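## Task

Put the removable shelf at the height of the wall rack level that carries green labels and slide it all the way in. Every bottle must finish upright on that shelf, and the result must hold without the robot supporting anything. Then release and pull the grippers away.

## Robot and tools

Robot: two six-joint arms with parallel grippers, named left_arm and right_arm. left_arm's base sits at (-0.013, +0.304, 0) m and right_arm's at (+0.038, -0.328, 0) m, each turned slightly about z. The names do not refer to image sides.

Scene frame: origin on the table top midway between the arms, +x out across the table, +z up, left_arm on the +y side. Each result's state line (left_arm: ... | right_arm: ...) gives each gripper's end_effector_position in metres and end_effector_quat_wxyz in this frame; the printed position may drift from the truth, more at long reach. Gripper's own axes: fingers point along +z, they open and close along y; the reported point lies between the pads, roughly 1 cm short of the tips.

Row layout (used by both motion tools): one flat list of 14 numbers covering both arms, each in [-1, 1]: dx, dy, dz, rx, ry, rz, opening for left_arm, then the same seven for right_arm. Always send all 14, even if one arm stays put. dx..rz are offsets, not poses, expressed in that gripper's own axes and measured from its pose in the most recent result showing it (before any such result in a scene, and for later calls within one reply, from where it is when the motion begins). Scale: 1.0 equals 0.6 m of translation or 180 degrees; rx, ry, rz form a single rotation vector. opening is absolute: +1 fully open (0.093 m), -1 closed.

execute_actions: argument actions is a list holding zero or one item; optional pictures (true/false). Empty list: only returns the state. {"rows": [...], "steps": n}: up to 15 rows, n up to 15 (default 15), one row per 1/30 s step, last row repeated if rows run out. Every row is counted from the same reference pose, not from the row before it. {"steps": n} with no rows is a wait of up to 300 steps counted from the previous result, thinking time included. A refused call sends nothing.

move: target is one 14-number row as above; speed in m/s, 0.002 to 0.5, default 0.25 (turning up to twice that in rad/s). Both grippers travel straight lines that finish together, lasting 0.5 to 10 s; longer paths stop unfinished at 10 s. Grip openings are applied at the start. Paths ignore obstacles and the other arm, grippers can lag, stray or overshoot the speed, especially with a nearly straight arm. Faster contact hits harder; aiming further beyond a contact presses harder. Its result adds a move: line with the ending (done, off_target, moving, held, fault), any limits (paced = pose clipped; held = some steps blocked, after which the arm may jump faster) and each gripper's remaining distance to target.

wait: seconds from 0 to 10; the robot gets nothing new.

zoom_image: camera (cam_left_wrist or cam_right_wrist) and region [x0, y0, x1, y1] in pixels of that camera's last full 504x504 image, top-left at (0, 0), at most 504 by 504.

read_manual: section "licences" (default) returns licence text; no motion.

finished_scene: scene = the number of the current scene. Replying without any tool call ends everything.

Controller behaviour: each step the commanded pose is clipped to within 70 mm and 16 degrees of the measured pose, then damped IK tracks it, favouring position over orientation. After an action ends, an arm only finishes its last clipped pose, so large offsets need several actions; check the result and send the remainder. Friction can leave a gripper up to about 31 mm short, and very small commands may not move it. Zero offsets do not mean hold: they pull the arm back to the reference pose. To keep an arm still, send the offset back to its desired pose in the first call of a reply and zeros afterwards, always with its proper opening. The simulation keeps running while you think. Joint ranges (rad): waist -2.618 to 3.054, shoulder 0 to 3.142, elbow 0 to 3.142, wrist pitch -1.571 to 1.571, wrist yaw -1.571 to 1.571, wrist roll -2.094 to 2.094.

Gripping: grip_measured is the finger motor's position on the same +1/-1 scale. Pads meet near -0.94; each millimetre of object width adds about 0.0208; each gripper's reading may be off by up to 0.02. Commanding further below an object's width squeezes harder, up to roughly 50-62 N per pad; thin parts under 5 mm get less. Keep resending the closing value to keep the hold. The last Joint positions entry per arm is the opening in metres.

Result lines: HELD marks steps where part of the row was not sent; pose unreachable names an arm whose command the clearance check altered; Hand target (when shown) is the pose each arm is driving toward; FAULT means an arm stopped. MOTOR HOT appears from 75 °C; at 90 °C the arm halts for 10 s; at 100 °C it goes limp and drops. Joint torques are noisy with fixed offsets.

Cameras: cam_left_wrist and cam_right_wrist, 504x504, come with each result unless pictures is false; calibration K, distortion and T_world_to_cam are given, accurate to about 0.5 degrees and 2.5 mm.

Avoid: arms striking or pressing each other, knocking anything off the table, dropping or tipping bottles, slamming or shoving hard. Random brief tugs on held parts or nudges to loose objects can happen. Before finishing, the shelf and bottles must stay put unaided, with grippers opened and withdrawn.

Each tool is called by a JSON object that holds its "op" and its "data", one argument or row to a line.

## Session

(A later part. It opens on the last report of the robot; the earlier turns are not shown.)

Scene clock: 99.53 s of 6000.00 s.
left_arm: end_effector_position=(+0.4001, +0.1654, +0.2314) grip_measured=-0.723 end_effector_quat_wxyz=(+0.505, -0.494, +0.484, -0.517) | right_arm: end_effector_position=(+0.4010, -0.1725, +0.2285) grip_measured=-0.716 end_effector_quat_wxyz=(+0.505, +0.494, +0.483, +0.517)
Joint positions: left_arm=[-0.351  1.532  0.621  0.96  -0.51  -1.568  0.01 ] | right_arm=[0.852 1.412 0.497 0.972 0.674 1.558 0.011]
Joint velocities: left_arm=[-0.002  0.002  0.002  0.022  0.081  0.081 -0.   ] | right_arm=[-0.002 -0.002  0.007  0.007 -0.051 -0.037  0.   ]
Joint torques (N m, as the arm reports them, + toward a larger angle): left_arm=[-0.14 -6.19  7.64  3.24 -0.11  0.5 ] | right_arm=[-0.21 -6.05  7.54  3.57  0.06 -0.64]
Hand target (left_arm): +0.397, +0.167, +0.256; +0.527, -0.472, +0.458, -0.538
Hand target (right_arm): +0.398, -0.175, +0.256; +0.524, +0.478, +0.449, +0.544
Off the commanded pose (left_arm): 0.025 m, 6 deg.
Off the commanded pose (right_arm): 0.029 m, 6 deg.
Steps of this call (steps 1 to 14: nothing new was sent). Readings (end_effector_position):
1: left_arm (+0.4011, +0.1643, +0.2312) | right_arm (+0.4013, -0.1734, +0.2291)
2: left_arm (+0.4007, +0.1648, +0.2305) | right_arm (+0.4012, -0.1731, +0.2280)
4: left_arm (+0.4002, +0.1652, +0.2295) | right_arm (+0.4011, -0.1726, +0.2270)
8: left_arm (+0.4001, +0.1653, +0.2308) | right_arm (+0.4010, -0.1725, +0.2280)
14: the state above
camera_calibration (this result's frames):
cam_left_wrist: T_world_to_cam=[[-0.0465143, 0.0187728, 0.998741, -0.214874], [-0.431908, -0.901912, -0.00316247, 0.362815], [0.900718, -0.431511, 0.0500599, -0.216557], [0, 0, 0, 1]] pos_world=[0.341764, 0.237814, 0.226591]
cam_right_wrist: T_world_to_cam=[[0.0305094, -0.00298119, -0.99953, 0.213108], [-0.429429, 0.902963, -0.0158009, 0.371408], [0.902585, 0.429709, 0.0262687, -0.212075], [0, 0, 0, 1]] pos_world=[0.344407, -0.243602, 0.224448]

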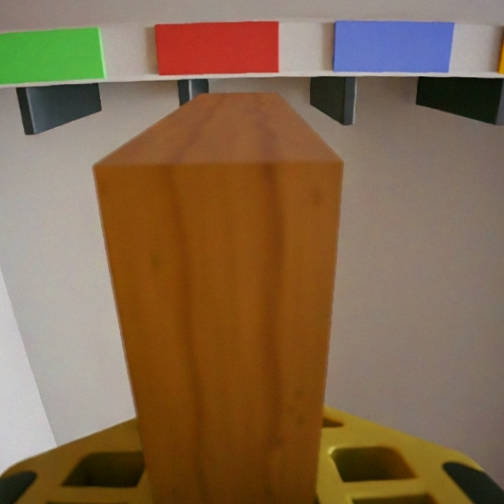

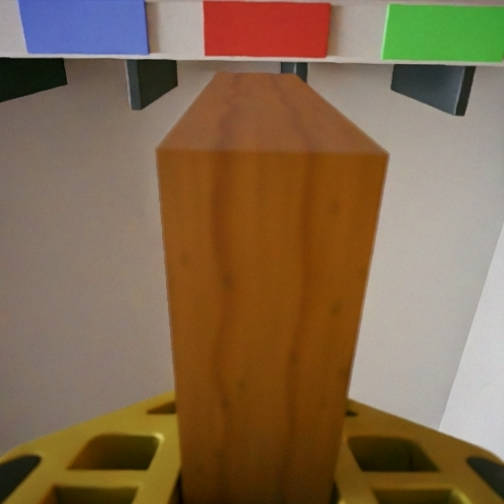

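{"op": "execute_actions", "data": {
  "actions": [
    {"rows": [[-0.002,-0.039,-0.0033,0.029,0,0,-0.92,-0.003,0.044,-0.003,-0.0306,0,0.008,-0.92],[-0.002,-0.0368,-0.0034,0.0288,0,0,-0.92,-0.003,0.042,-0.0031,-0.0304,0,0.008,-0.92],[-0.002,-0.0345,-0.0035,0.0287,0,0,-0.92,-0.003,0.040,-0.0032,-0.0303,0,0.008,-0.92],[-0.002,-0.0323,-0.0036,0.0285,0,0,-0.92,-0.003,0.038,-0.0033,-0.0301,0,0.008,-0.92],[-0.002,-0.0301,-0.0037,0.0284,0,0,-0.92,-0.003,0.036,-0.0034,-0.030,0,0.008,-0.92],[-0.002,-0.0279,-0.0038,0.0282,0,0,-0.92,-0.003,0.034,-0.0035,-0.0298,0,0.008,-0.92],[-0.002,-0.0257,-0.0039,0.0281,0,0,-0.92,-0.003,0.032,-0.0036,-0.0297,0,0.008,-0.92],[-0.002,-0.0234,-0.004,0.0279,0,0,-0.92,-0.003,0.030,-0.0037,-0.0295,0,0.008,-0.92],[-0.002,-0.0212,-0.0041,0.0278,0,0,-0.92,-0.003,0.028,-0.0038,-0.0294,0,0.008,-0.92],[-0.002,-0.019,-0.0042,0.0276,0,0,-0.92,-0.003,0.026,-0.0039,-0.0292,0,0.008,-0.92],[-0.002,-0.0168,-0.0043,0.0275,0,0,-0.92,-0.003,0.024,-0.004,-0.0291,0,0.008,-0.92],[-0.002,-0.0146,-0.0044,0.0273,0,0,-0.92,-0.003,0.022,-0.0041,-0.0289,0,0.008,-0.92],[-0.002,-0.0123,-0.0045,0.0272,0,0,-0.92,-0.003,0.020,-0.0042,-0.0288,0,0.008,-0.92],[-0.002,-0.0101,-0.0046,0.0271,0,0,-0.92,-0.003,0.018,-0.0043,-0.0286,0,0.008,-0.92],[-0.002,-0.0079,-0.0047,0.027,0,0,-0.92,-0.003,0.016,-0.0043,-0.0285,0,0.008,-0.92]], "steps": 15}
  ],
  "pictures": false
}}

{"op": "execute_actions", "data": {
  "actions": [
    {"steps": 14}
  ],
  "pictures": false
}}

Scene clock: 110.20 s of 6000.00 s.
left_arm: end_effector_position=(+0.3991, +0.1640, +0.2132) grip_measured=-0.723 end_effector_quat_wxyz=(+0.499, -0.497, +0.490, -0.513) | right_arm: end_effector_position=(+0.3998, -0.1734, +0.2111) grip_measured=-0.716 end_effector_quat_wxyz=(+0.501, +0.498, +0.489, +0.512)
Joint positions: left_arm=[-0.355  1.573  0.591  1.01  -0.51  -1.578  0.01 ] | right_arm=[0.852 1.45  0.464 1.018 0.674 1.571 0.011]
Joint velocities: left_arm=[-0.002  0.12  -0.046  0.139 -0.022 -0.022 -0.001] | right_arm=[-0.007  0.115 -0.066  0.154 -0.007  0.022  0.001]
Joint torques (N m, as the arm reports them, + toward a larger angle): left_arm=[ 0.1  -6.41  6.91  3.16 -0.09  0.62] | right_arm=[-0.31 -6.18  6.88  3.52  0.   -0.65]
Hand target (left_arm): +0.396, +0.167, +0.236; +0.523, -0.475, +0.464, -0.535
Hand target (right_arm): +0.397, -0.175, +0.237; +0.518, +0.481, +0.455, +0.542
Off the commanded pose (left_arm): 0.023 m, 6 deg.
Off the commanded pose (right_arm): 0.027 m, 6 deg.
Steps of this call (steps 1 to 90: nothing new was sent; then 7.17 s passed at rest; steps 91 to 105: all 15 steps of this action). Readings (end_effector_position):
91: left_arm (+0.4001, +0.1654, +0.2316) | right_arm (+0.4010, -0.1725, +0.2287)
92: left_arm (+0.4001, +0.1654, +0.2316) | right_arm (+0.4010, -0.1725, +0.2287)
94: left_arm (+0.4000, +0.1652, +0.2316) | right_arm (+0.4006, -0.1728, +0.2280)
98: left_arm (+0.3990, +0.1640, +0.2269) | right_arm (+0.3996, -0.1736, +0.2237)
105: the state above

Scene clock: 110.67 s of 6000.00 s.
left_arm: end_effector_position=(+0.3989, +0.1641, +0.2116) grip_measured=-0.723 end_effector_quat_wxyz=(+0.499, -0.497, +0.489, -0.515) | right_arm: end_effector_position=(+0.3997, -0.1732, +0.2095) grip_measured=-0.716 end_effector_quat_wxyz=(+0.501, +0.498, +0.488, +0.513)
Joint positions: left_arm=[-0.355  1.581  0.585  1.028 -0.51  -1.579  0.01 ] | right_arm=[0.853 1.458 0.46  1.034 0.674 1.571 0.011]
Joint velocities: left_arm=[ 0.002 -0.017 -0.002  0.037  0.051  0.022 -0.   ] | right_arm=[-0.027 -0.007 -0.012 -0.007 -0.051 -0.037  0.001]
Joint torques (N m, as the arm reports them, + toward a larger angle): left_arm=[ 0.14 -6.59  6.95  3.25 -0.1   0.52] | right_arm=[-0.38 -6.3   6.93  3.59  0.01 -0.61]
Hand target (left_arm): +0.396, +0.167, +0.236; +0.523, -0.475, +0.464, -0.535
Hand target (right_arm): +0.397, -0.175, +0.237; +0.518, +0.481, +0.455, +0.542
Off the commanded pose (left_arm): 0.025 m, 6 deg.
Off the commanded pose (right_arm): 0.029 m, 6 deg.
Steps of this call (steps 1 to 14: nothing new was sent). Readings (end_effector_position):
1: left_arm (+0.3991, +0.1640, +0.2119) | right_arm (+0.3999, -0.1734, +0.2098)
2: left_arm (+0.3992, +0.1639, +0.2109) | right_arm (+0.3998, -0.1733, +0.2090)
4: left_arm (+0.3990, +0.1640, +0.2101) | right_arm (+0.3997, -0.1732, +0.2081)
8: left_arm (+0.3990, +0.1641, +0.2112) | right_arm (+0.3997, -0.1732, +0.2091)
14: the state above

{"op": "execute_actions", "data": {
  "actions": [
    {"rows": [[-0.005,-0.0384,-0.004,0.0292,0,0,-0.92,-0.002,0.0438,-0.0033,-0.0308,0,0.0085,-0.92],[-0.005,-0.036,-0.004,0.0293,0,0,-0.92,-0.002,0.0417,-0.0033,-0.031,0,0.0085,-0.92],[-0.006,-0.0336,-0.0041,0.0295,0,0,-0.92,-0.001,0.0395,-0.0034,-0.0312,0,0.0085,-0.92],[-0.006,-0.0312,-0.0041,0.0297,0,0,-0.92,-0.001,0.0373,-0.0034,-0.0314,0,0.0085,-0.92],[-0.006,-0.0288,-0.0042,0.0298,0,0,-0.92,-0.001,0.0352,-0.0035,-0.0316,0,0.0085,-0.92],[-0.006,-0.0264,-0.0043,0.030,0,0,-0.92,-0.001,0.033,-0.0035,-0.0318,0,0.0085,-0.92],[-0.006,-0.024,-0.0043,0.0302,0,0,-0.92,-0.001,0.0308,-0.0036,-0.032,0,0.0085,-0.92],[-0.006,-0.0216,-0.0044,0.0303,0,0,-0.92,-0.001,0.0287,-0.0036,-0.0322,0,0.0085,-0.92],[-0.006,-0.0192,-0.0044,0.0305,0,0,-0.92,-0.001,0.0265,-0.0037,-0.0324,0,0.0085,-0.92],[-0.006,-0.0168,-0.0045,0.0307,0,0,-0.92,-0.001,0.0243,-0.0037,-0.0326,0,0.0085,-0.92],[-0.006,-0.0144,-0.0046,0.0308,0,0,-0.92,-0.001,0.0222,-0.0038,-0.0328,0,0.0085,-0.92],[-0.006,-0.012,-0.0046,0.031,0,0,-0.92,-0.001,0.020,-0.0038,-0.033,0,0.0085,-0.92],[-0.006,-0.0096,-0.0047,0.0312,0,0,-0.92,-0.001,0.0178,-0.0039,-0.0332,0,0.0085,-0.92],[-0.006,-0.0072,-0.0047,0.0313,0,0,-0.92,-0.001,0.0157,-0.004,-0.0333,0,0.0085,-0.92],[-0.006,-0.0048,-0.0048,0.0315,0,0,-0.92,-0.001,0.0135,-0.004,-0.0335,0,0.0085,-0.92]], "steps": 15}
  ],
  "pictures": false
}}

{"op": "execute_actions", "data": {
  "actions": [
    {"steps": 14}
  ]
}}

Scene clock: 119.20 s of 6000.00 s.
left_arm: end_effector_position=(+0.3974, +0.1644, +0.1910) grip_measured=-0.723 end_effector_quat_wxyz=(+0.495, -0.500, +0.493, -0.512) | right_arm: end_effector_position=(+0.3990, -0.1722, +0.1895) grip_measured=-0.716 end_effector_quat_wxyz=(+0.498, +0.500, +0.494, +0.509)
Joint positions: left_arm=[-0.355  1.64   0.549  1.108 -0.507 -1.586  0.01 ] | right_arm=[0.856 1.527 0.427 1.116 0.674 1.578 0.011]
Joint velocities: left_arm=[ 0.002  0.159 -0.056  0.227 -0.022  0.037  0.001] | right_arm=[-0.007  0.173 -0.076  0.212  0.037 -0.037 -0.   ]
Joint torques (N m, as the arm reports them, + toward a larger angle): left_arm=[ 0.3  -6.78  6.19  3.16 -0.08  0.55] | right_arm=[-0.24 -6.46  5.99  3.53  0.04 -0.63]
Hand target (left_arm): +0.395, +0.168, +0.214; +0.521, -0.475, +0.465, -0.535
Hand target (right_arm): +0.396, -0.175, +0.216; +0.516, +0.482, +0.456, +0.541
Off the commanded pose (left_arm): 0.024 m, 6 deg.
Off the commanded pose (right_arm): 0.028 m, 7 deg.
Steps of this call (steps 1 to 90: nothing new was sent; then 5.03 s passed at rest; steps 91 to 105: all 15 steps of this action). Readings (end_effector_position):
91: left_arm (+0.3989, +0.1641, +0.2116) | right_arm (+0.3997, -0.1732, +0.2095)
92: left_arm (+0.3989, +0.1641, +0.2116) | right_arm (+0.3997, -0.1732, +0.2095)
94: left_arm (+0.3984, +0.1642, +0.2113) | right_arm (+0.3996, -0.1732, +0.2092)
98: left_arm (+0.3971, +0.1648, +0.2058) | right_arm (+0.3989, -0.1723, +0.2036)
105: the state above

Scene clock: 119.67 s of 6000.00 s.
left_arm: end_effector_position=(+0.3973, +0.1644, +0.1904) grip_measured=-0.723 end_effector_quat_wxyz=(+0.497, -0.498, +0.489, -0.516) | right_arm: end_effector_position=(+0.3990, -0.1723, +0.1890) grip_measured=-0.716 end_effector_quat_wxyz=(+0.499, +0.498, +0.491, +0.511)
Joint positions: left_arm=[-0.355  1.652  0.544  1.137 -0.506 -1.584  0.01 ] | right_arm=[0.856 1.54  0.423 1.144 0.674 1.573 0.011]
Joint velocities: left_arm=[-0.022 -0.002  0.007  0.007  0.037 -0.007 -0.   ] | right_arm=[-0.007  0.002  0.007 -0.051 -0.037  0.007  0.   ]
Joint torques (N m, as the arm reports them, + toward a larger angle): left_arm=[ 0.36 -6.79  6.21  3.29 -0.06  0.53] | right_arm=[-0.28 -6.62  6.02  3.62  0.04 -0.58]
Hand target (left_arm): +0.395, +0.168, +0.214; +0.521, -0.475, +0.465, -0.535
Hand target (right_arm): +0.396, -0.175, +0.216; +0.516, +0.482, +0.456, +0.541
Off the commanded pose (left_arm): 0.024 m, 6 deg.
Off the commanded pose (right_arm): 0.029 m, 7 deg.
Steps of this call (steps 1 to 14: nothing new was sent). Readings (end_effector_position):
1: left_arm (+0.3975, +0.1644, +0.1896) | right_arm (+0.3991, -0.1722, +0.1884)
2: left_arm (+0.3974, +0.1644, +0.1886) | right_arm (+0.3990, -0.1722, +0.1873)
4: left_arm (+0.3974, +0.1644, +0.1878) | right_arm (+0.3990, -0.1723, +0.1866)
8: left_arm (+0.3973, +0.1644, +0.1897) | right_arm (+0.3990, -0.1723, +0.1883)
14: the state above
camera_calibration (this result's frames):
cam_left_wrist: T_world_to_cam=[[-0.0280672, 0.0246274, 0.999303, -0.182466], [-0.439202, -0.898335, 0.00980334, 0.360475], [0.89795, -0.43862, 0.0360302, -0.207471], [0, 0, 0, 1]] pos_world=[0.339498, 0.23732, 0.186281]
cam_right_wrist: T_world_to_cam=[[0.00672017, -0.0075443, -0.999949, 0.182491], [-0.433607, 0.90105, -0.0097122, 0.369907], [0.901077, 0.43365, 0.00278395, -0.203537], [0, 0, 0, 1]] pos_world=[0.342571, -0.243663, 0.186641]

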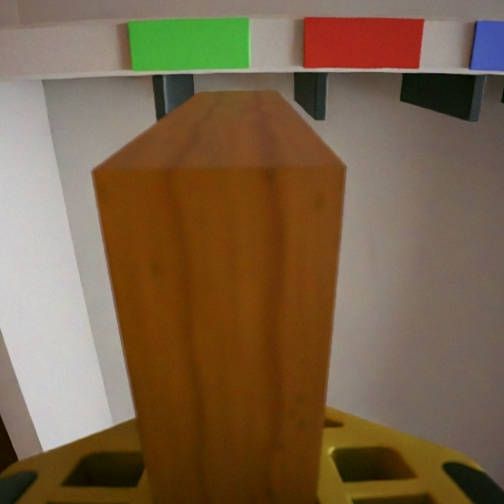

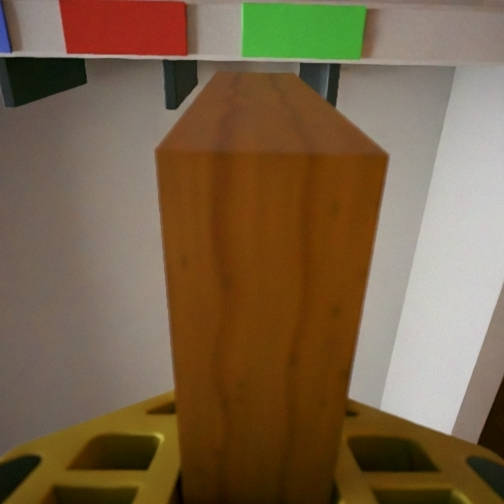

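{"op": "execute_actions", "data": {
  "actions": [
    {"rows": [[-0.004,-0.0433,-0.0009,0.031,-0.002,0.001,-0.92,-0.002,0.0492,-0.002,-0.0336,-0.002,0.010,-0.92],[-0.004,-0.0472,0.001,0.0332,-0.002,0.001,-0.92,-0.002,0.0534,-0.0002,-0.0359,-0.002,0.010,-0.92],[-0.004,-0.0511,0.0029,0.0354,-0.003,0.001,-0.92,-0.002,0.0575,0.0017,-0.0382,-0.003,0.010,-0.92],[-0.003,-0.055,0.0048,0.0376,-0.003,0.001,-0.92,-0.001,0.0616,0.0036,-0.0404,-0.003,0.010,-0.92],[-0.003,-0.0589,0.0067,0.0398,-0.003,0.001,-0.92,-0.001,0.0658,0.0055,-0.0427,-0.003,0.010,-0.92],[-0.003,-0.0628,0.0086,0.042,-0.003,0.001,-0.92,-0.001,0.0699,0.0074,-0.045,-0.003,0.010,-0.92],[-0.003,-0.0627,0.0123,0.042,-0.003,0.001,-0.92,-0.001,0.0698,0.0109,-0.045,-0.003,0.010,-0.92],[-0.003,-0.0626,0.0159,0.042,-0.003,0.001,-0.92,-0.001,0.0697,0.0144,-0.045,-0.003,0.010,-0.92],[-0.003,-0.0625,0.0196,0.042,-0.003,0.001,-0.92,-0.001,0.0697,0.0179,-0.045,-0.003,0.010,-0.92],[-0.003,-0.0624,0.0233,0.042,-0.003,0.001,-0.92,-0.001,0.0696,0.0214,-0.045,-0.003,0.010,-0.92],[-0.003,-0.0623,0.0269,0.042,-0.003,0.001,-0.92,-0.001,0.0695,0.025,-0.045,-0.003,0.010,-0.92],[-0.003,-0.0622,0.0306,0.042,-0.003,0.001,-0.92,-0.001,0.0694,0.0285,-0.045,-0.003,0.010,-0.92],[-0.003,-0.0621,0.0343,0.042,-0.003,0.001,-0.92,-0.001,0.0693,0.032,-0.045,-0.003,0.010,-0.92],[-0.003,-0.062,0.0379,0.042,-0.003,0.001,-0.92,-0.001,0.0693,0.0355,-0.045,-0.003,0.010,-0.92],[-0.003,-0.062,0.0416,0.042,-0.003,0.001,-0.92,-0.001,0.0692,0.039,-0.045,-0.003,0.010,-0.92]], "steps": 15}
  ],
  "pictures": false
}}

{"op": "execute_actions", "data": {
  "actions": [
    {"steps": 14}
  ]
}}

Scene clock: 139.67 s of 6000.00 s.
left_arm: end_effector_position=(+0.4072, +0.1643, +0.1898) grip_measured=-0.723 end_effector_quat_wxyz=(+0.500, -0.497, +0.487, -0.516) | right_arm: end_effector_position=(+0.4090, -0.1723, +0.1900) grip_measured=-0.716 end_effector_quat_wxyz=(+0.504, +0.495, +0.490, +0.511)
Joint positions: left_arm=[-0.341  1.693  0.576  1.153 -0.496 -1.579  0.01 ] | right_arm=[0.833 1.577 0.452 1.163 0.656 1.56  0.011]
Joint velocities: left_arm=[0.095 0.193 0.183 0.037 0.081 0.007 0.   ] | right_arm=[-0.129  0.198  0.178  0.051 -0.154 -0.007 -0.001]
Joint torques (N m, as the arm reports them, + toward a larger angle): left_arm=[ 1.3  -6.95 10.34  3.11 -0.03  0.62] | right_arm=[-1.83 -6.84  9.64  3.57 -0.02 -0.65]
Hand target (left_arm): +0.417, +0.168, +0.227; +0.532, -0.467, +0.454, -0.541
Hand target (right_arm): +0.418, -0.175, +0.231; +0.527, +0.474, +0.445, +0.547
Off the commanded pose (left_arm): 0.041 m, 7 deg.
Off the commanded pose (right_arm): 0.043 m, 8 deg.
Steps of this call (steps 1 to 90: nothing new was sent; then 16.50 s passed at rest; steps 91 to 105: all 15 steps of this action). Readings (end_effector_position):
91: left_arm (+0.3973, +0.1643, +0.1906) | right_arm (+0.3990, -0.1723, +0.1892)
92: left_arm (+0.3973, +0.1643, +0.1906) | right_arm (+0.3990, -0.1724, +0.1892)
94: left_arm (+0.3973, +0.1643, +0.1907) | right_arm (+0.3989, -0.1724, +0.1895)
98: left_arm (+0.3972, +0.1643, +0.1922) | right_arm (+0.3989, -0.1724, +0.1912)
105: the state above

Scene clock: 140.13 s of 6000.00 s.
left_arm: end_effector_position=(+0.4112, +0.1643, +0.1897) grip_measured=-0.723 end_effector_quat_wxyz=(+0.500, -0.496, +0.487, -0.516) | right_arm: end_effector_position=(+0.4129, -0.1725, +0.1899) grip_measured=-0.716 end_effector_quat_wxyz=(+0.504, +0.495, +0.490, +0.511)
Joint positions: left_arm=[-0.333  1.706  0.59   1.153 -0.488 -1.579  0.01 ] | right_arm=[0.823 1.589 0.463 1.164 0.646 1.56  0.011]
Joint velocities: left_arm=[-0.012  0.002 -0.007 -0.022 -0.007  0.037 -0.   ] | right_arm=[-0.007 -0.017 -0.017 -0.022 -0.022 -0.007 -0.   ]
Joint torques (N m, as the arm reports them, + toward a larger angle): left_arm=[ 1.21 -7.06 10.23  3.11  0.05  0.64] | right_arm=[-1.69 -6.97  9.51  3.59 -0.1  -0.65]
Hand target (left_arm): +0.417, +0.168, +0.228; +0.532, -0.467, +0.454, -0.541
Hand target (right_arm): +0.418, -0.176, +0.230; +0.527, +0.474, +0.445, +0.547
Off the commanded pose (left_arm): 0.040 m, 7 deg.
Off the commanded pose (right_arm): 0.042 m, 8 deg.
Steps of this call (steps 1 to 14: nothing new was sent). Readings (end_effector_position):
1: left_arm (+0.4092, +0.1644, +0.1897) | right_arm (+0.4108, -0.1724, +0.1898)
2: left_arm (+0.4104, +0.1642, +0.1896) | right_arm (+0.4120, -0.1725, +0.1898)
4: left_arm (+0.4112, +0.1643, +0.1897) | right_arm (+0.4128, -0.1723, +0.1898)
8: left_arm (+0.4112, +0.1643, +0.1897) | right_arm (+0.4129, -0.1725, +0.1899)
14: the state above
camera_calibration (this result's frames):
cam_left_wrist: T_world_to_cam=[[-0.0361515, 0.0232831, 0.999075, -0.177722], [-0.436381, -0.899747, 0.00517792, 0.36644], [0.899036, -0.43579, 0.0426875, -0.222166], [0, 0, 0, 1]] pos_world=[0.353217, 0.237023, 0.185144]
cam_right_wrist: T_world_to_cam=[[0.0153963, -0.0149436, -0.99977, 0.178345], [-0.429724, 0.902736, -0.0201109, 0.376765], [0.902829, 0.429935, 0.00747717, -0.218242], [0, 0, 0, 1]] pos_world=[0.356194, -0.243624, 0.187513]

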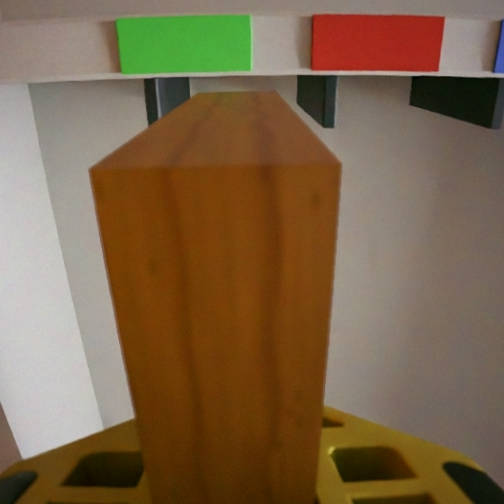

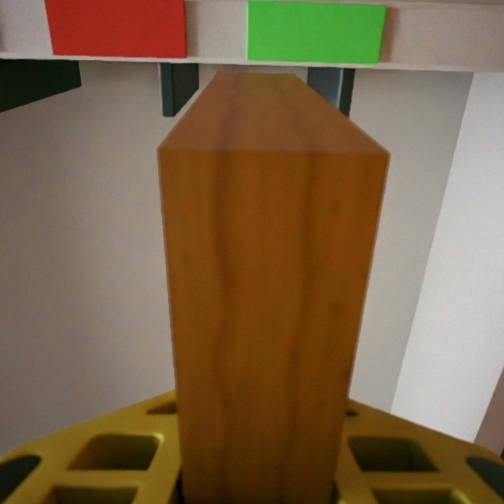

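{"op": "execute_actions", "data": {
  "actions": []
}}

Scene clock: 149.17 s of 6000.00 s.
left_arm: end_effector_position=(+0.4112, +0.1643, +0.1897) grip_measured=-0.723 end_effector_quat_wxyz=(+0.500, -0.496, +0.487, -0.516) | right_arm: end_effector_position=(+0.4129, -0.1725, +0.1899) grip_measured=-0.716 end_effector_quat_wxyz=(+0.504, +0.495, +0.490, +0.511)
Joint positions: left_arm=[-0.333  1.706  0.59   1.153 -0.488 -1.579  0.01 ] | right_arm=[0.823 1.589 0.463 1.164 0.646 1.56  0.011]
Joint velocities: left_arm=[-0.007 -0.012 -0.002 -0.022 -0.007 -0.022  0.002] | right_arm=[ 0.012  0.002 -0.007  0.007  0.037  0.007  0.001]
Joint torques (N m, as the arm reports them, + toward a larger angle): left_arm=[ 1.2  -6.98 10.23  3.11  0.06  0.64] | right_arm=[-1.69 -6.97  9.5   3.59 -0.1  -0.65]
Hand target (left_arm): +0.417, +0.168, +0.228; +0.532, -0.467, +0.454, -0.541
Hand target (right_arm): +0.418, -0.176, +0.230; +0.527, +0.474, +0.445, +0.547
Off the commanded pose (left_arm): 0.040 m, 7 deg.
Off the commanded pose (right_arm): 0.042 m, 8 deg.
Steps of this call (steps 1 to 90: nothing new was sent; then 6.03 s passed at rest). Readings (end_effector_position):
1: left_arm (+0.4112, +0.1643, +0.1897) | right_arm (+0.4129, -0.1725, +0.1899)
2: left_arm (+0.4112, +0.1643, +0.1897) | right_arm (+0.4129, -0.1725, +0.1899)
4: left_arm (+0.4112, +0.1643, +0.1897) | right_arm (+0.4129, -0.1725, +0.1899)
8: left_arm (+0.4112, +0.1643, +0.1897) | right_arm (+0.4129, -0.1725, +0.1899)
90: the state above
camera_calibration (this result's frames):
cam_left_wrist: T_world_to_cam=[[-0.0361515, 0.0232831, 0.999075, -0.177722], [-0.436381, -0.899747, 0.00517792, 0.36644], [0.899036, -0.43579, 0.0426875, -0.222166], [0, 0, 0, 1]] pos_world=[0.353217, 0.237023, 0.185144]
cam_right_wrist: T_world_to_cam=[[0.0153963, -0.0149436, -0.99977, 0.178345], [-0.429724, 0.902736, -0.0201109, 0.376765], [0.902829, 0.429935, 0.00747717, -0.218242], [0, 0, 0, 1]] pos_world=[0.356194, -0.243624, 0.187513]

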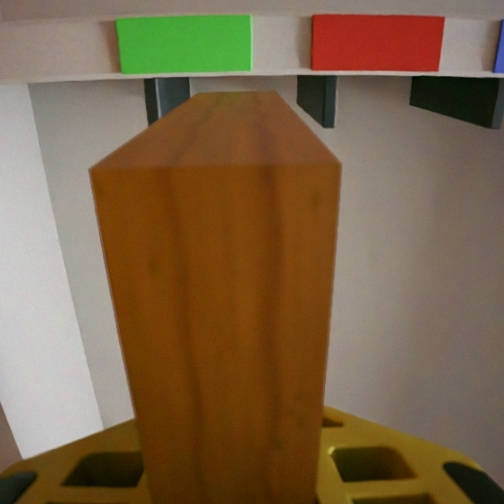

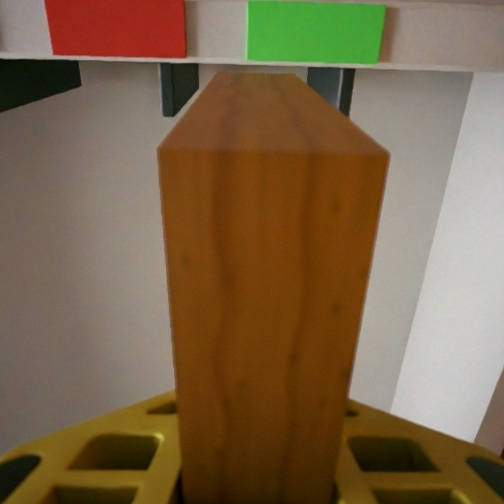

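{"op": "execute_actions", "data": {
  "actions": [
    {"rows": [
[-0.0062,-0.0635,0.0140,0.038,-0.003,0.001,-0.92, -0.0058,0.0670,0.0110,-0.040,-0.003,0.011,-0.92],
[-0.0063,-0.0639,0.0176,0.0383,-0.003,0.001,-0.92, -0.0057,0.0674,0.0146,-0.0403,-0.003,0.011,-0.92],
[-0.0064,-0.0642,0.0213,0.0386,-0.003,0.001,-0.92, -0.0056,0.0677,0.0182,-0.0406,-0.003,0.011,-0.92],
[-0.0065,-0.0646,0.0249,0.0389,-0.003,0.001,-0.92, -0.0055,0.0681,0.0218,-0.0409,-0.003,0.011,-0.92],
[-0.0067,-0.0649,0.0286,0.0391,-0.003,0.001,-0.92, -0.0053,0.0684,0.0255,-0.0411,-0.003,0.011,-0.92],
[-0.0068,-0.0653,0.0322,0.0394,-0.003,0.001,-0.92, -0.0052,0.0688,0.0291,-0.0414,-0.003,0.011,-0.92],
[-0.0069,-0.0656,0.0359,0.0397,-0.003,0.001,-0.92, -0.0051,0.0691,0.0327,-0.0417,-0.003,0.011,-0.92],
[-0.0070,-0.0660,0.0395,0.0400,-0.003,0.001,-0.92, -0.0050,0.0695,0.0363,-0.0420,-0.003,0.011,-0.92],
[-0.0071,-0.0664,0.0431,0.0403,-0.003,0.001,-0.92, -0.0049,0.0699,0.0399,-0.0423,-0.003,0.011,-0.92],
[-0.0072,-0.0667,0.0468,0.0406,-0.003,0.001,-0.92, -0.0048,0.0702,0.0436,-0.0426,-0.003,0.011,-0.92],
[-0.0073,-0.0671,0.0504,0.0409,-0.003,0.001,-0.92, -0.0047,0.0706,0.0472,-0.0429,-0.003,0.011,-0.92],
[-0.0075,-0.0674,0.0541,0.0411,-0.003,0.001,-0.92, -0.0045,0.0709,0.0508,-0.0431,-0.003,0.011,-0.92],
[-0.0076,-0.0678,0.0577,0.0414,-0.003,0.001,-0.92, -0.0044,0.0713,0.0544,-0.0434,-0.003,0.011,-0.92],
[-0.0077,-0.0681,0.0614,0.0417,-0.003,0.001,-0.92, -0.0043,0.0716,0.0581,-0.0437,-0.003,0.011,-0.92],
[-0.0078,-0.0685,0.0650,0.0420,-0.003,0.001,-0.92, -0.0042,0.0720,0.0617,-0.0440,-0.003,0.011,-0.92]
], "steps": 15}
  ],
  "pictures": false
}}

{"op": "execute_actions", "data": {
  "actions": [
    {"steps": 14}
  ]
}}

Scene clock: 164.30 s of 6000.00 s.
left_arm: end_effector_position=(+0.4344, +0.1645, +0.1930) grip_measured=-0.723 end_effector_quat_wxyz=(+0.502, -0.494, +0.484, -0.520) | right_arm: end_effector_position=(+0.4357, -0.1725, +0.1933) grip_measured=-0.716 end_effector_quat_wxyz=(+0.507, +0.493, +0.487, +0.513)
Joint positions: left_arm=[-0.297  1.77   0.674  1.145 -0.451 -1.577  0.01 ] | right_arm=[0.774 1.652 0.537 1.163 0.598 1.556 0.011]
Joint velocities: left_arm=[ 0.085  0.173  0.212 -0.022  0.066 -0.007 -0.   ] | right_arm=[-0.11   0.193  0.198 -0.037 -0.125 -0.007  0.   ]
Joint torques (N m, as the arm reports them, + toward a larger angle): left_arm=[ 1.38 -7.85 10.74  3.01 -0.04  0.63] | right_arm=[-1.97 -7.87  9.73  3.48 -0.04 -0.59]
Hand target (left_arm): +0.445, +0.171, +0.231; +0.535, -0.464, +0.452, -0.542
Hand target (right_arm): +0.445, -0.177, +0.234; +0.531, +0.471, +0.443, +0.547
Off the commanded pose (left_arm): 0.042 m, 7 deg.
Off the commanded pose (right_arm): 0.043 m, 8 deg.
Steps of this call (steps 1 to 90: nothing new was sent; then 11.63 s passed at rest; steps 91 to 105: all 15 steps of this action). Readings (end_effector_position):
91: left_arm (+0.4112, +0.1643, +0.1897) | right_arm (+0.4129, -0.1725, +0.1899)
92: left_arm (+0.4112, +0.1643, +0.1897) | right_arm (+0.4129, -0.1725, +0.1899)
94: left_arm (+0.4117, +0.1642, +0.1900) | right_arm (+0.4137, -0.1728, +0.1902)
98: left_arm (+0.4187, +0.1641, +0.1930) | right_arm (+0.4203, -0.1730, +0.1929)
105: the state above

Scene clock: 164.77 s of 6000.00 s.
left_arm: end_effector_position=(+0.4384, +0.1646, +0.1923) grip_measured=-0.723 end_effector_quat_wxyz=(+0.502, -0.493, +0.485, -0.519) | right_arm: end_effector_position=(+0.4397, -0.1724, +0.1925) grip_measured=-0.716 end_effector_quat_wxyz=(+0.507, +0.493, +0.488, +0.512)
Joint positions: left_arm=[-0.291  1.782  0.688  1.141 -0.443 -1.577  0.01 ] | right_arm=[0.766 1.665 0.55  1.161 0.589 1.556 0.011]
Joint velocities: left_arm=[-0.017 -0.007 -0.002 -0.007 -0.037 -0.007  0.001] | right_arm=[ 0.002  0.017  0.007 -0.037  0.007 -0.022 -0.   ]
Joint torques (N m, as the arm reports them, + toward a larger angle): left_arm=[ 1.42 -7.94 10.51  3.04  0.04  0.62] | right_arm=[-1.84 -8.01  9.67  3.5  -0.11 -0.59]
Hand target (left_arm): +0.445, +0.171, +0.231; +0.535, -0.464, +0.452, -0.542
Hand target (right_arm): +0.444, -0.177, +0.234; +0.531, +0.471, +0.443, +0.547
Off the commanded pose (left_arm): 0.041 m, 7 deg.
Off the commanded pose (right_arm): 0.043 m, 8 deg.
Steps of this call (steps 1 to 14: nothing new was sent). Readings (end_effector_position):
1: left_arm (+0.4363, +0.1646, +0.1928) | right_arm (+0.4377, -0.1725, +0.1931)
2: left_arm (+0.4376, +0.1646, +0.1926) | right_arm (+0.4389, -0.1724, +0.1928)
4: left_arm (+0.4384, +0.1647, +0.1924) | right_arm (+0.4397, -0.1724, +0.1925)
8: left_arm (+0.4384, +0.1646, +0.1923) | right_arm (+0.4397, -0.1724, +0.1925)
14: the state above
camera_calibration (this result's frames):
cam_left_wrist: T_world_to_cam=[[-0.0461445, 0.0237028, 0.998654, -0.174982], [-0.438001, -0.898974, 0.00109831, 0.379913], [0.897789, -0.437361, 0.0518645, -0.247512], [0, 0, 0, 1]] pos_world=[0.380542, 0.237428, 0.187166]
cam_right_wrist: T_world_to_cam=[[0.023597, -0.0158336, -0.999596, 0.176799], [-0.429035, 0.902957, -0.0244308, 0.388804], [0.90298, 0.429438, 0.0145139, -0.244044], [0, 0, 0, 1]] pos_world=[0.383006, -0.243472, 0.189768]

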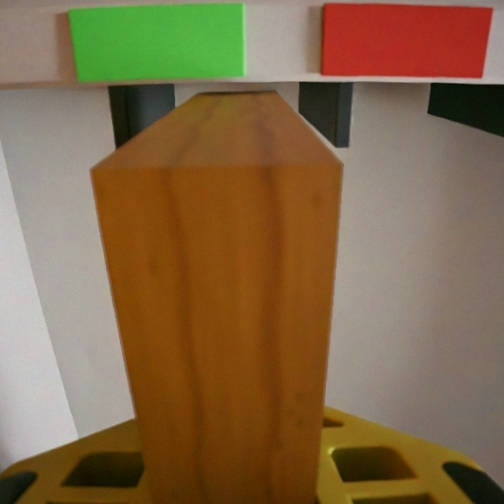

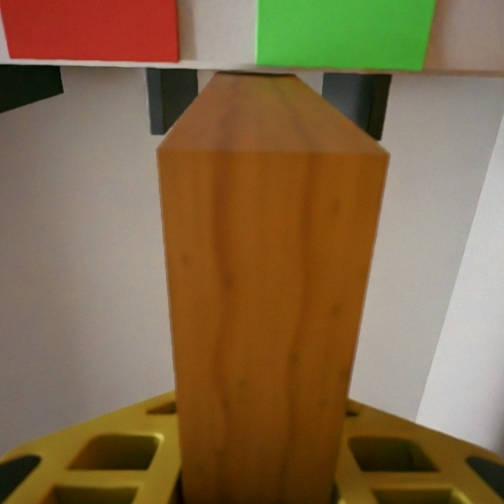

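{"op": "execute_actions", "data": {
  "actions": [
    {"rows": [
[-0.0092,-0.0640,0.0170,0.038,-0.003,0.002,-0.92, -0.0070,0.0687,0.0145,-0.040,-0.003,0.011,-0.92],
[-0.0094,-0.0641,0.0206,0.038,-0.003,0.002,-0.92, -0.0069,0.0688,0.0181,-0.040,-0.003,0.011,-0.92],
[-0.0095,-0.0642,0.0241,0.038,-0.003,0.002,-0.92, -0.0068,0.0689,0.0217,-0.040,-0.003,0.011,-0.92],
[-0.0097,-0.0643,0.0277,0.038,-0.003,0.002,-0.92, -0.0066,0.0690,0.0253,-0.0405,-0.003,0.011,-0.92],
[-0.0098,-0.0644,0.0313,0.038,-0.003,0.002,-0.92, -0.0065,0.0691,0.0289,-0.0405,-0.003,0.011,-0.92],
[-0.0100,-0.0645,0.0349,0.0385,-0.003,0.002,-0.92, -0.0064,0.0692,0.0325,-0.041,-0.003,0.011,-0.92],
[-0.0101,-0.0646,0.0384,0.0385,-0.003,0.002,-0.92, -0.0063,0.0693,0.0361,-0.041,-0.003,0.011,-0.92],
[-0.0103,-0.0648,0.0420,0.0385,-0.003,0.002,-0.92, -0.0061,0.0695,0.0397,-0.041,-0.003,0.011,-0.92],
[-0.0104,-0.0649,0.0456,0.0385,-0.003,0.002,-0.92, -0.0060,0.0696,0.0433,-0.041,-0.003,0.011,-0.92],
[-0.0106,-0.0650,0.0491,0.0385,-0.003,0.002,-0.92, -0.0059,0.0697,0.0469,-0.0415,-0.003,0.011,-0.92],
[-0.0107,-0.0651,0.0527,0.039,-0.003,0.002,-0.92, -0.0058,0.0698,0.0505,-0.0415,-0.003,0.011,-0.92],
[-0.0109,-0.0652,0.0563,0.039,-0.003,0.002,-0.92, -0.0056,0.0699,0.0541,-0.0415,-0.003,0.011,-0.92],
[-0.0110,-0.0653,0.0599,0.039,-0.003,0.002,-0.92, -0.0055,0.0700,0.0577,-0.042,-0.003,0.011,-0.92],
[-0.0112,-0.0654,0.0634,0.039,-0.003,0.002,-0.92, -0.0054,0.0701,0.0613,-0.042,-0.003,0.011,-0.92],
[-0.0113,-0.0655,0.0670,0.039,-0.003,0.002,-0.92, -0.0053,0.0702,0.0649,-0.042,-0.003,0.011,-0.92]
], "steps": 15}
  ],
  "pictures": false
}}

{"op": "execute_actions", "data": {
  "actions": [
    {"steps": 14}
  ]
}}

Scene clock: 185.60 s of 6000.00 s.
left_arm: end_effector_position=(+0.4622, +0.1656, +0.1924) grip_measured=-0.723 end_effector_quat_wxyz=(+0.502, -0.494, +0.485, -0.519) | right_arm: end_effector_position=(+0.4637, -0.1717, +0.1929) grip_measured=-0.716 end_effector_quat_wxyz=(+0.507, +0.493, +0.488, +0.512)
Joint positions: left_arm=[-0.257  1.846  0.777  1.115 -0.41  -1.578  0.01 ] | right_arm=[0.724 1.731 0.633 1.141 0.547 1.557 0.011]
Joint velocities: left_arm=[ 0.066  0.164  0.237 -0.037  0.066 -0.037  0.   ] | right_arm=[-0.095  0.198  0.212 -0.022 -0.11  -0.007 -0.001]
Joint torques (N m, as the arm reports them, + toward a larger angle): left_arm=[ 1.43 -8.71 10.62  3.11  0.01  0.63] | right_arm=[-2.06 -8.94  9.91  3.53 -0.05 -0.57]
Hand target (left_arm): +0.472, +0.173, +0.232; +0.536, -0.463, +0.452, -0.542
Hand target (right_arm): +0.473, -0.178, +0.236; +0.532, +0.470, +0.443, +0.548
Off the commanded pose (left_arm): 0.044 m, 7 deg.
Off the commanded pose (right_arm): 0.045 m, 8 deg.
Steps of this call (steps 1 to 90: nothing new was sent; then 17.33 s passed at rest; steps 91 to 105: all 15 steps of this action). Readings (end_effector_position):
91: left_arm (+0.4384, +0.1646, +0.1923) | right_arm (+0.4397, -0.1724, +0.1924)
92: left_arm (+0.4385, +0.1648, +0.1922) | right_arm (+0.4398, -0.1725, +0.1923)
94: left_arm (+0.4391, +0.1650, +0.1920) | right_arm (+0.4410, -0.1724, +0.1925)
98: left_arm (+0.4470, +0.1651, +0.1936) | right_arm (+0.4485, -0.1722, +0.1939)
105: the state above

Scene clock: 186.07 s of 6000.00 s.
left_arm: end_effector_position=(+0.4662, +0.1659, +0.1907) grip_measured=-0.723 end_effector_quat_wxyz=(+0.500, -0.495, +0.487, -0.518) | right_arm: end_effector_position=(+0.4676, -0.1714, +0.1915) grip_measured=-0.716 end_effector_quat_wxyz=(+0.506, +0.494, +0.490, +0.511)
Joint positions: left_arm=[-0.251  1.857  0.791  1.105 -0.403 -1.581  0.01 ] | right_arm=[0.717 1.742 0.646 1.134 0.54  1.56  0.011]
Joint velocities: left_arm=[ 0.002  0.022 -0.012  0.037 -0.037  0.007 -0.   ] | right_arm=[-0.002 -0.002  0.002  0.007 -0.022  0.007 -0.   ]
Joint torques (N m, as the arm reports them, + toward a larger angle): left_arm=[ 1.51 -8.94 10.73  3.1   0.06  0.61] | right_arm=[-1.99 -9.08  9.88  3.56 -0.11 -0.55]
Hand target (left_arm): +0.472, +0.173, +0.232; +0.536, -0.463, +0.452, -0.542
Hand target (right_arm): +0.473, -0.178, +0.236; +0.532, +0.470, +0.443, +0.547
Off the commanded pose (left_arm): 0.044 m, 7 deg.
Off the commanded pose (right_arm): 0.046 m, 8 deg.
Steps of this call (steps 1 to 14: nothing new was sent). Readings (end_effector_position):
1: left_arm (+0.4642, +0.1657, +0.1921) | right_arm (+0.4656, -0.1715, +0.1925)
2: left_arm (+0.4653, +0.1657, +0.1918) | right_arm (+0.4668, -0.1715, +0.1923)
4: left_arm (+0.4662, +0.1659, +0.1911) | right_arm (+0.4676, -0.1715, +0.1919)
8: left_arm (+0.4662, +0.1659, +0.1908) | right_arm (+0.4676, -0.1715, +0.1916)
14: the state above
camera_calibration (this result's frames):
cam_left_wrist: T_world_to_cam=[[-0.0402553, 0.0229211, 0.998926, -0.174819], [-0.438435, -0.898758, 0.00295437, 0.393033], [0.897861, -0.437846, 0.0462292, -0.270692], [0, 0, 0, 1]] pos_world=[0.408326, 0.238727, 0.185984]
cam_right_wrist: T_world_to_cam=[[0.0179461, -0.0176602, -0.999683, 0.177432], [-0.429611, 0.902704, -0.0236593, 0.400033], [0.902836, 0.429899, 0.00861302, -0.268386], [0, 0, 0, 1]] pos_world=[0.410983, -0.242599, 0.189152]

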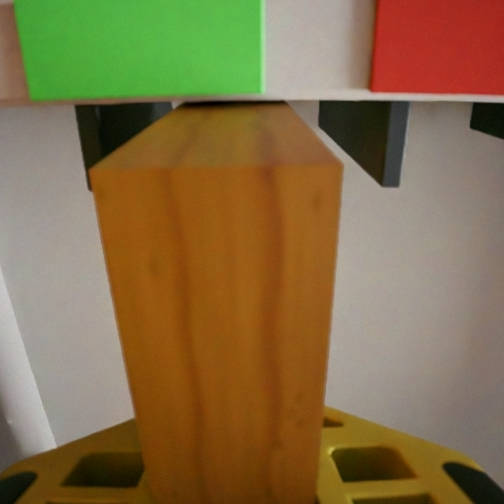

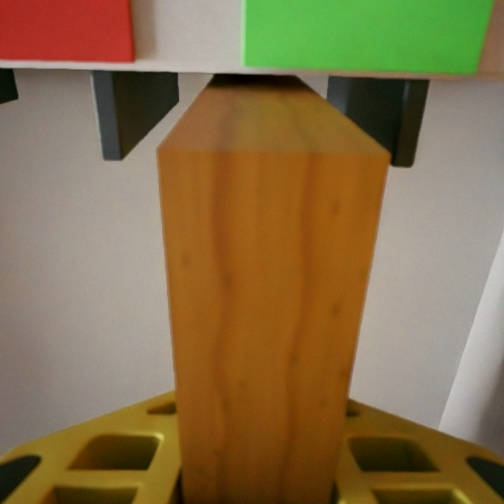

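{"op": "execute_actions", "data": {
  "actions": [
    {"rows": [
[-0.0085,-0.0687,0.0165,0.041,-0.003,0.002,-0.92, -0.0070,0.0738,0.0145,-0.044,-0.003,0.011,-0.92],
[-0.0085,-0.0681,0.0207,0.041,-0.003,0.002,-0.92, -0.0070,0.0733,0.0187,-0.044,-0.003,0.011,-0.92],
[-0.0084,-0.0676,0.0250,0.041,-0.003,0.002,-0.92, -0.0071,0.0728,0.0228,-0.044,-0.003,0.011,-0.92],
[-0.0084,-0.0670,0.0292,0.041,-0.003,0.002,-0.92, -0.0071,0.0723,0.0270,-0.044,-0.003,0.011,-0.92],
[-0.0083,-0.0664,0.0334,0.041,-0.003,0.002,-0.92, -0.0072,0.0719,0.0312,-0.044,-0.003,0.011,-0.92],
[-0.0083,-0.0659,0.0376,0.041,-0.003,0.002,-0.92, -0.0072,0.0714,0.0353,-0.044,-0.003,0.011,-0.92],
[-0.0082,-0.0653,0.0419,0.041,-0.003,0.002,-0.92, -0.0073,0.0709,0.0395,-0.044,-0.003,0.011,-0.92],
[-0.0082,-0.0648,0.0461,0.041,-0.003,0.002,-0.92, -0.0073,0.0704,0.0436,-0.044,-0.003,0.011,-0.92],
[-0.0081,-0.0642,0.0503,0.041,-0.003,0.002,-0.92, -0.0074,0.0699,0.0478,-0.044,-0.003,0.011,-0.92],
[-0.0080,-0.0636,0.0546,0.041,-0.003,0.002,-0.92, -0.0075,0.0694,0.0520,-0.044,-0.003,0.011,-0.92],
[-0.0080,-0.0631,0.0588,0.041,-0.003,0.002,-0.92, -0.0075,0.0689,0.0561,-0.044,-0.003,0.011,-0.92],
[-0.0079,-0.0625,0.0630,0.041,-0.003,0.002,-0.92, -0.0076,0.0685,0.0603,-0.044,-0.003,0.011,-0.92],
[-0.0078,-0.0619,0.0672,0.041,-0.003,0.002,-0.92, -0.0077,0.0680,0.0645,-0.044,-0.003,0.011,-0.92],
[-0.0078,-0.0614,0.0715,0.041,-0.003,0.002,-0.92, -0.0077,0.0675,0.0686,-0.044,-0.003,0.011,-0.92],
[-0.0077,-0.0608,0.0757,0.041,-0.003,0.002,-0.92, -0.0078,0.0670,0.0728,-0.044,-0.003,0.011,-0.92]
], "steps": 15}
  ],
  "pictures": false
}}

{"op": "execute_actions", "data": {
  "actions": [
    {"steps": 14}
  ]
}}

Scene clock: 198.20 s of 6000.00 s.
left_arm: end_effector_position=(+0.4943, +0.1649, +0.1853) grip_measured=-0.723 end_effector_quat_wxyz=(+0.500, -0.496, +0.487, -0.517) | right_arm: end_effector_position=(+0.4954, -0.1723, +0.1864) grip_measured=-0.716 end_effector_quat_wxyz=(+0.506, +0.495, +0.491, +0.508)
Joint positions: left_arm=[-0.223  1.949  0.902  1.083 -0.377 -1.583  0.01 ] | right_arm=[0.673 1.83  0.741 1.121 0.499 1.563 0.011]
Joint velocities: left_arm=[ 0.061  0.232  0.31  -0.066  0.051 -0.007  0.   ] | right_arm=[-0.115  0.208  0.252 -0.051 -0.154 -0.022  0.001]
Joint torques (N m, as the arm reports them, + toward a larger angle): left_arm=[ 1.47 -9.93 10.78  3.15 -0.03  0.57] | right_arm=[ -1.9  -10.16  10.15   3.61  -0.06  -0.51]
Hand target (left_arm): +0.505, +0.172, +0.228; +0.536, -0.463, +0.453, -0.542
Hand target (right_arm): +0.505, -0.178, +0.232; +0.533, +0.469, +0.443, +0.547
Off the commanded pose (left_arm): 0.047 m, 8 deg.
Off the commanded pose (right_arm): 0.049 m, 8 deg.
Steps of this call (steps 1 to 90: nothing new was sent; then 8.63 s passed at rest; steps 91 to 105: all 15 steps of this action). Readings (end_effector_position):
91: left_arm (+0.4662, +0.1659, +0.1907) | right_arm (+0.4676, -0.1714, +0.1915)
92: left_arm (+0.4662, +0.1659, +0.1907) | right_arm (+0.4676, -0.1714, +0.1915)
94: left_arm (+0.4677, +0.1656, +0.1909) | right_arm (+0.4691, -0.1715, +0.1914)
98: left_arm (+0.4766, +0.1653, +0.1900) | right_arm (+0.4780, -0.1720, +0.1906)
105: the state above

Scene clock: 198.67 s of 6000.00 s.
left_arm: end_effector_position=(+0.4988, +0.1649, +0.1821) grip_measured=-0.723 end_effector_quat_wxyz=(+0.497, -0.498, +0.489, -0.515) | right_arm: end_effector_position=(+0.4999, -0.1722, +0.1835) grip_measured=-0.716 end_effector_quat_wxyz=(+0.504, +0.497, +0.493, +0.506)
Joint positions: left_arm=[-0.219  1.964  0.919  1.073 -0.371 -1.587  0.01 ] | right_arm=[0.666 1.845 0.756 1.112 0.49  1.566 0.011]
Joint velocities: left_arm=[-0.002  0.002  0.017 -0.095  0.022 -0.066 -0.001] | right_arm=[ 0.017  0.002 -0.017 -0.037 -0.007  0.007 -0.001]
Joint torques (N m, as the arm reports them, + toward a larger angle): left_arm=[  1.41 -10.11  10.99   3.19   0.04   0.62] | right_arm=[ -1.84 -10.36  10.16   3.64  -0.1   -0.53]
Hand target (left_arm): +0.505, +0.172, +0.228; +0.536, -0.463, +0.453, -0.542
Hand target (right_arm): +0.505, -0.178, +0.232; +0.533, +0.469, +0.443, +0.547
Off the commanded pose (left_arm): 0.048 m, 8 deg.
Off the commanded pose (right_arm): 0.051 m, 9 deg.
Steps of this call (steps 1 to 14: nothing new was sent). Readings (end_effector_position):
1: left_arm (+0.4965, +0.1649, +0.1849) | right_arm (+0.4975, -0.1722, +0.1859)
2: left_arm (+0.4980, +0.1648, +0.1842) | right_arm (+0.4990, -0.1722, +0.1853)
4: left_arm (+0.4988, +0.1649, +0.1827) | right_arm (+0.4999, -0.1722, +0.1842)
8: left_arm (+0.4988, +0.1649, +0.1821) | right_arm (+0.4999, -0.1722, +0.1835)
14: the state above
camera_calibration (this result's frames):
cam_left_wrist: T_world_to_cam=[[-0.0293788, 0.0236623, 0.999288, -0.170515], [-0.438198, -0.898839, 0.00840091, 0.405389], [0.898398, -0.437639, 0.0367756, -0.298642], [0, 0, 0, 1]] pos_world=[0.44093, 0.237717, 0.177971]
cam_right_wrist: T_world_to_cam=[[0.00571221, -0.0205954, -0.999772, 0.174536], [-0.428278, 0.903401, -0.0210572, 0.413347], [0.903629, 0.428301, -0.00366016, -0.295557], [0, 0, 0, 1]] pos_world=[0.443105, -0.243236, 0.182118]

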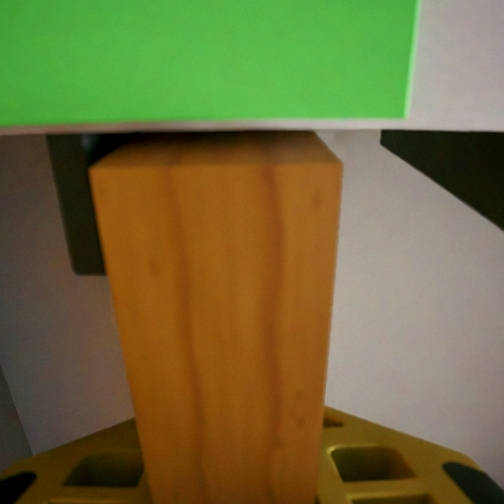

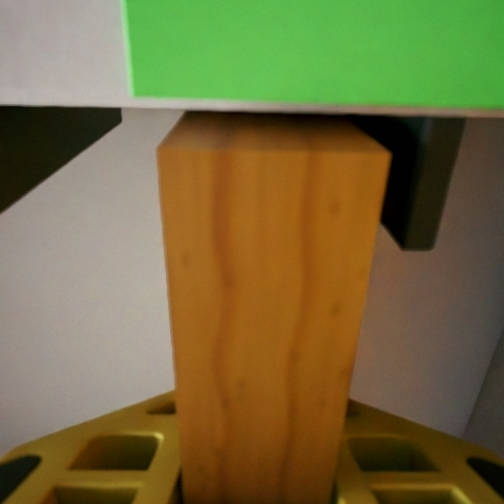

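{"op": "execute_actions", "data": {
  "actions": [
    {"rows": [
[-0.0085,-0.0760,0.0190,0.044,-0.003,0.002,-0.92, -0.0070,0.0805,0.0175,-0.047,-0.003,0.011,-0.92],
[-0.0085,-0.0750,0.0220,0.044,-0.003,0.002,-0.92, -0.0070,0.0795,0.0205,-0.047,-0.003,0.011,-0.92],
[-0.0085,-0.0740,0.0250,0.044,-0.003,0.002,-0.92, -0.0070,0.0785,0.0235,-0.047,-0.003,0.011,-0.92],
[-0.0085,-0.0725,0.0280,0.0435,-0.003,0.002,-0.92, -0.0070,0.0770,0.0265,-0.0465,-0.003,0.011,-0.92],
[-0.0080,-0.0710,0.0305,0.043,-0.003,0.002,-0.92, -0.0065,0.0755,0.0290,-0.046,-0.003,0.011,-0.92],
[-0.0080,-0.0690,0.0330,0.042,-0.003,0.002,-0.92, -0.0065,0.0735,0.0315,-0.045,-0.003,0.011,-0.92],
[-0.0080,-0.0670,0.0350,0.041,-0.003,0.002,-0.92, -0.0065,0.0715,0.0335,-0.044,-0.003,0.010,-0.92],
[-0.0075,-0.0650,0.0370,0.040,-0.003,0.002,-0.92, -0.0060,0.0695,0.0355,-0.043,-0.003,0.010,-0.92],
[-0.0075,-0.0630,0.0385,0.039,-0.003,0.002,-0.92, -0.0060,0.0675,0.0370,-0.042,-0.003,0.010,-0.92],
[-0.0075,-0.0610,0.0400,0.038,-0.003,0.002,-0.92, -0.0060,0.0655,0.0385,-0.041,-0.003,0.010,-0.92],
[-0.0070,-0.0590,0.0410,0.037,-0.003,0.002,-0.92, -0.0055,0.0635,0.0395,-0.040,-0.003,0.009,-0.92],
[-0.0070,-0.0570,0.0420,0.036,-0.003,0.002,-0.92, -0.0055,0.0615,0.0405,-0.039,-0.003,0.009,-0.92],
[-0.0070,-0.0550,0.0420,0.035,-0.003,0.002,-0.92, -0.0055,0.0595,0.0405,-0.038,-0.003,0.009,-0.92],
[-0.0065,-0.0530,0.0420,0.034,-0.003,0.002,-0.92, -0.0050,0.0575,0.0405,-0.037,-0.003,0.009,-0.92],
[-0.0065,-0.0510,0.0420,0.033,-0.003,0.002,-0.92, -0.0050,0.0555,0.0405,-0.036,-0.003,0.009,-0.92]
], "steps": 15}
  ],
  "pictures": false
}}

{"op": "execute_actions", "data": {
  "actions": [
    {"steps": 10}
  ]
}}

Scene clock: 208.10 s of 6000.00 s.
left_arm: end_effector_position=(+0.5074, +0.1647, +0.1793) grip_measured=-0.723 end_effector_quat_wxyz=(+0.498, -0.499, +0.489, -0.514) | right_arm: end_effector_position=(+0.5088, -0.1723, +0.1802) grip_measured=-0.716 end_effector_quat_wxyz=(+0.503, +0.498, +0.492, +0.506)
Joint positions: left_arm=[-0.212  1.994  0.954  1.066 -0.367 -1.588  0.01 ] | right_arm=[0.655 1.878 0.787 1.113 0.482 1.57  0.011]
Joint velocities: left_arm=[ 0.007  0.022  0.012 -0.051 -0.007  0.081  0.   ] | right_arm=[-0.012  0.022  0.007  0.066  0.022  0.022  0.001]
Joint torques (N m, as the arm reports them, + toward a larger angle): left_arm=[ 1.45 -8.52 12.47  2.9   0.1   0.48] | right_arm=[-2.13 -8.7  11.67  3.21 -0.13 -0.45]
Hand target (left_arm): +0.520, +0.170, +0.213; +0.527, -0.472, +0.462, -0.535
Hand target (right_arm): +0.520, -0.177, +0.217; +0.526, +0.477, +0.455, +0.537
Off the commanded pose (left_arm): 0.038 m, 6 deg.
Off the commanded pose (right_arm): 0.040 m, 7 deg.
Steps of this call (steps 1 to 90: nothing new was sent; then 5.93 s passed at rest; steps 91 to 105: all 15 steps of this action). Readings (end_effector_position):
91: left_arm (+0.4988, +0.1649, +0.1820) | right_arm (+0.4999, -0.1722, +0.1835)
92: left_arm (+0.4988, +0.1649, +0.1820) | right_arm (+0.4999, -0.1722, +0.1834)
94: left_arm (+0.5003, +0.1647, +0.1819) | right_arm (+0.5014, -0.1723, +0.1832)
98: left_arm (+0.5069, +0.1647, +0.1799) | right_arm (+0.5081, -0.1724, +0.1812)
105: the state above

Scene clock: 208.43 s of 6000.00 s.
left_arm: end_effector_position=(+0.5074, +0.1647, +0.1795) grip_measured=-0.723 end_effector_quat_wxyz=(+0.498, -0.499, +0.489, -0.515) | right_arm: end_effector_position=(+0.5088, -0.1724, +0.1802) grip_measured=-0.716 end_effector_quat_wxyz=(+0.503, +0.498, +0.492, +0.507)
Joint positions: left_arm=[-0.212  1.994  0.954  1.067 -0.367 -1.588  0.01 ] | right_arm=[0.655 1.88  0.787 1.115 0.482 1.57  0.011]
Joint velocities: left_arm=[ 0.002  0.017 -0.012 -0.022 -0.007  0.007  0.   ] | right_arm=[ 0.007 -0.007 -0.022 -0.007 -0.037 -0.007  0.   ]
Joint torques (N m, as the arm reports them, + toward a larger angle): left_arm=[ 1.49 -8.6  12.56  2.85  0.07  0.48] | right_arm=[-2.1  -8.73 11.63  3.24 -0.14 -0.45]
Hand target (left_arm): +0.520, +0.170, +0.213; +0.527, -0.472, +0.462, -0.535
Hand target (right_arm): +0.520, -0.177, +0.217; +0.526, +0.477, +0.455, +0.537
Off the commanded pose (left_arm): 0.038 m, 6 deg.
Off the commanded pose (right_arm): 0.040 m, 7 deg.
Steps of this call (steps 1 to 10: nothing new was sent). Readings (end_effector_position):
1: left_arm (+0.5074, +0.1647, +0.1795) | right_arm (+0.5088, -0.1723, +0.1801)
2: left_arm (+0.5074, +0.1647, +0.1795) | right_arm (+0.5088, -0.1723, +0.1801)
4: left_arm (+0.5074, +0.1647, +0.1795) | right_arm (+0.5088, -0.1724, +0.1802)
8: left_arm (+0.5074, +0.1647, +0.1795) | right_arm (+0.5088, -0.1724, +0.1802)
10: the state above
camera_calibration (this result's frames):
cam_left_wrist: T_world_to_cam=[[-0.0284121, 0.0242017, 0.999303, -0.168188], [-0.435812, -0.899989, 0.00940543, 0.407809], [0.899589, -0.435241, 0.036118, -0.307236], [0, 0, 0, 1]] pos_world=[0.449336, 0.237372, 0.175332]
cam_right_wrist: T_world_to_cam=[[0.00541748, -0.0167644, -0.999845, 0.171968], [-0.425598, 0.904743, -0.0174759, 0.415472], [0.904896, 0.425627, -0.00223348, -0.30492], [0, 0, 0, 1]] pos_world=[0.451814, -0.24323, 0.178521]

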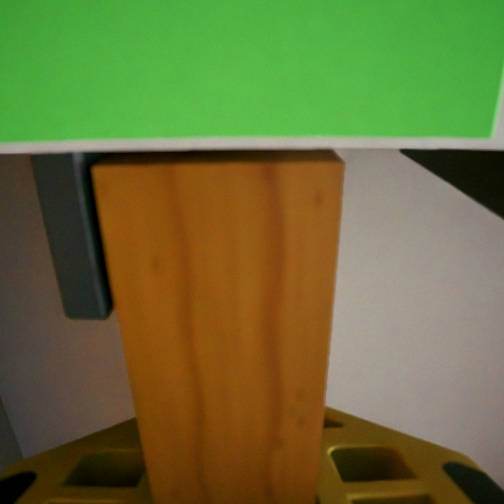

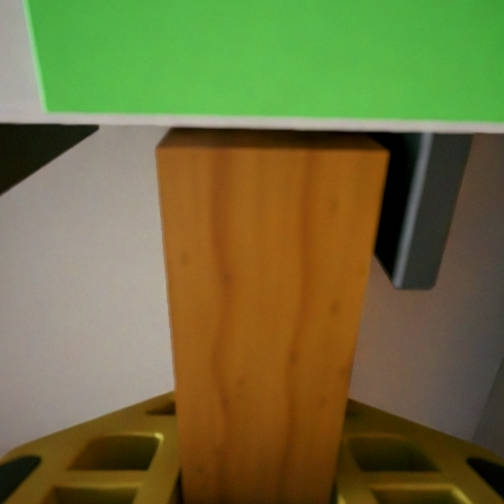

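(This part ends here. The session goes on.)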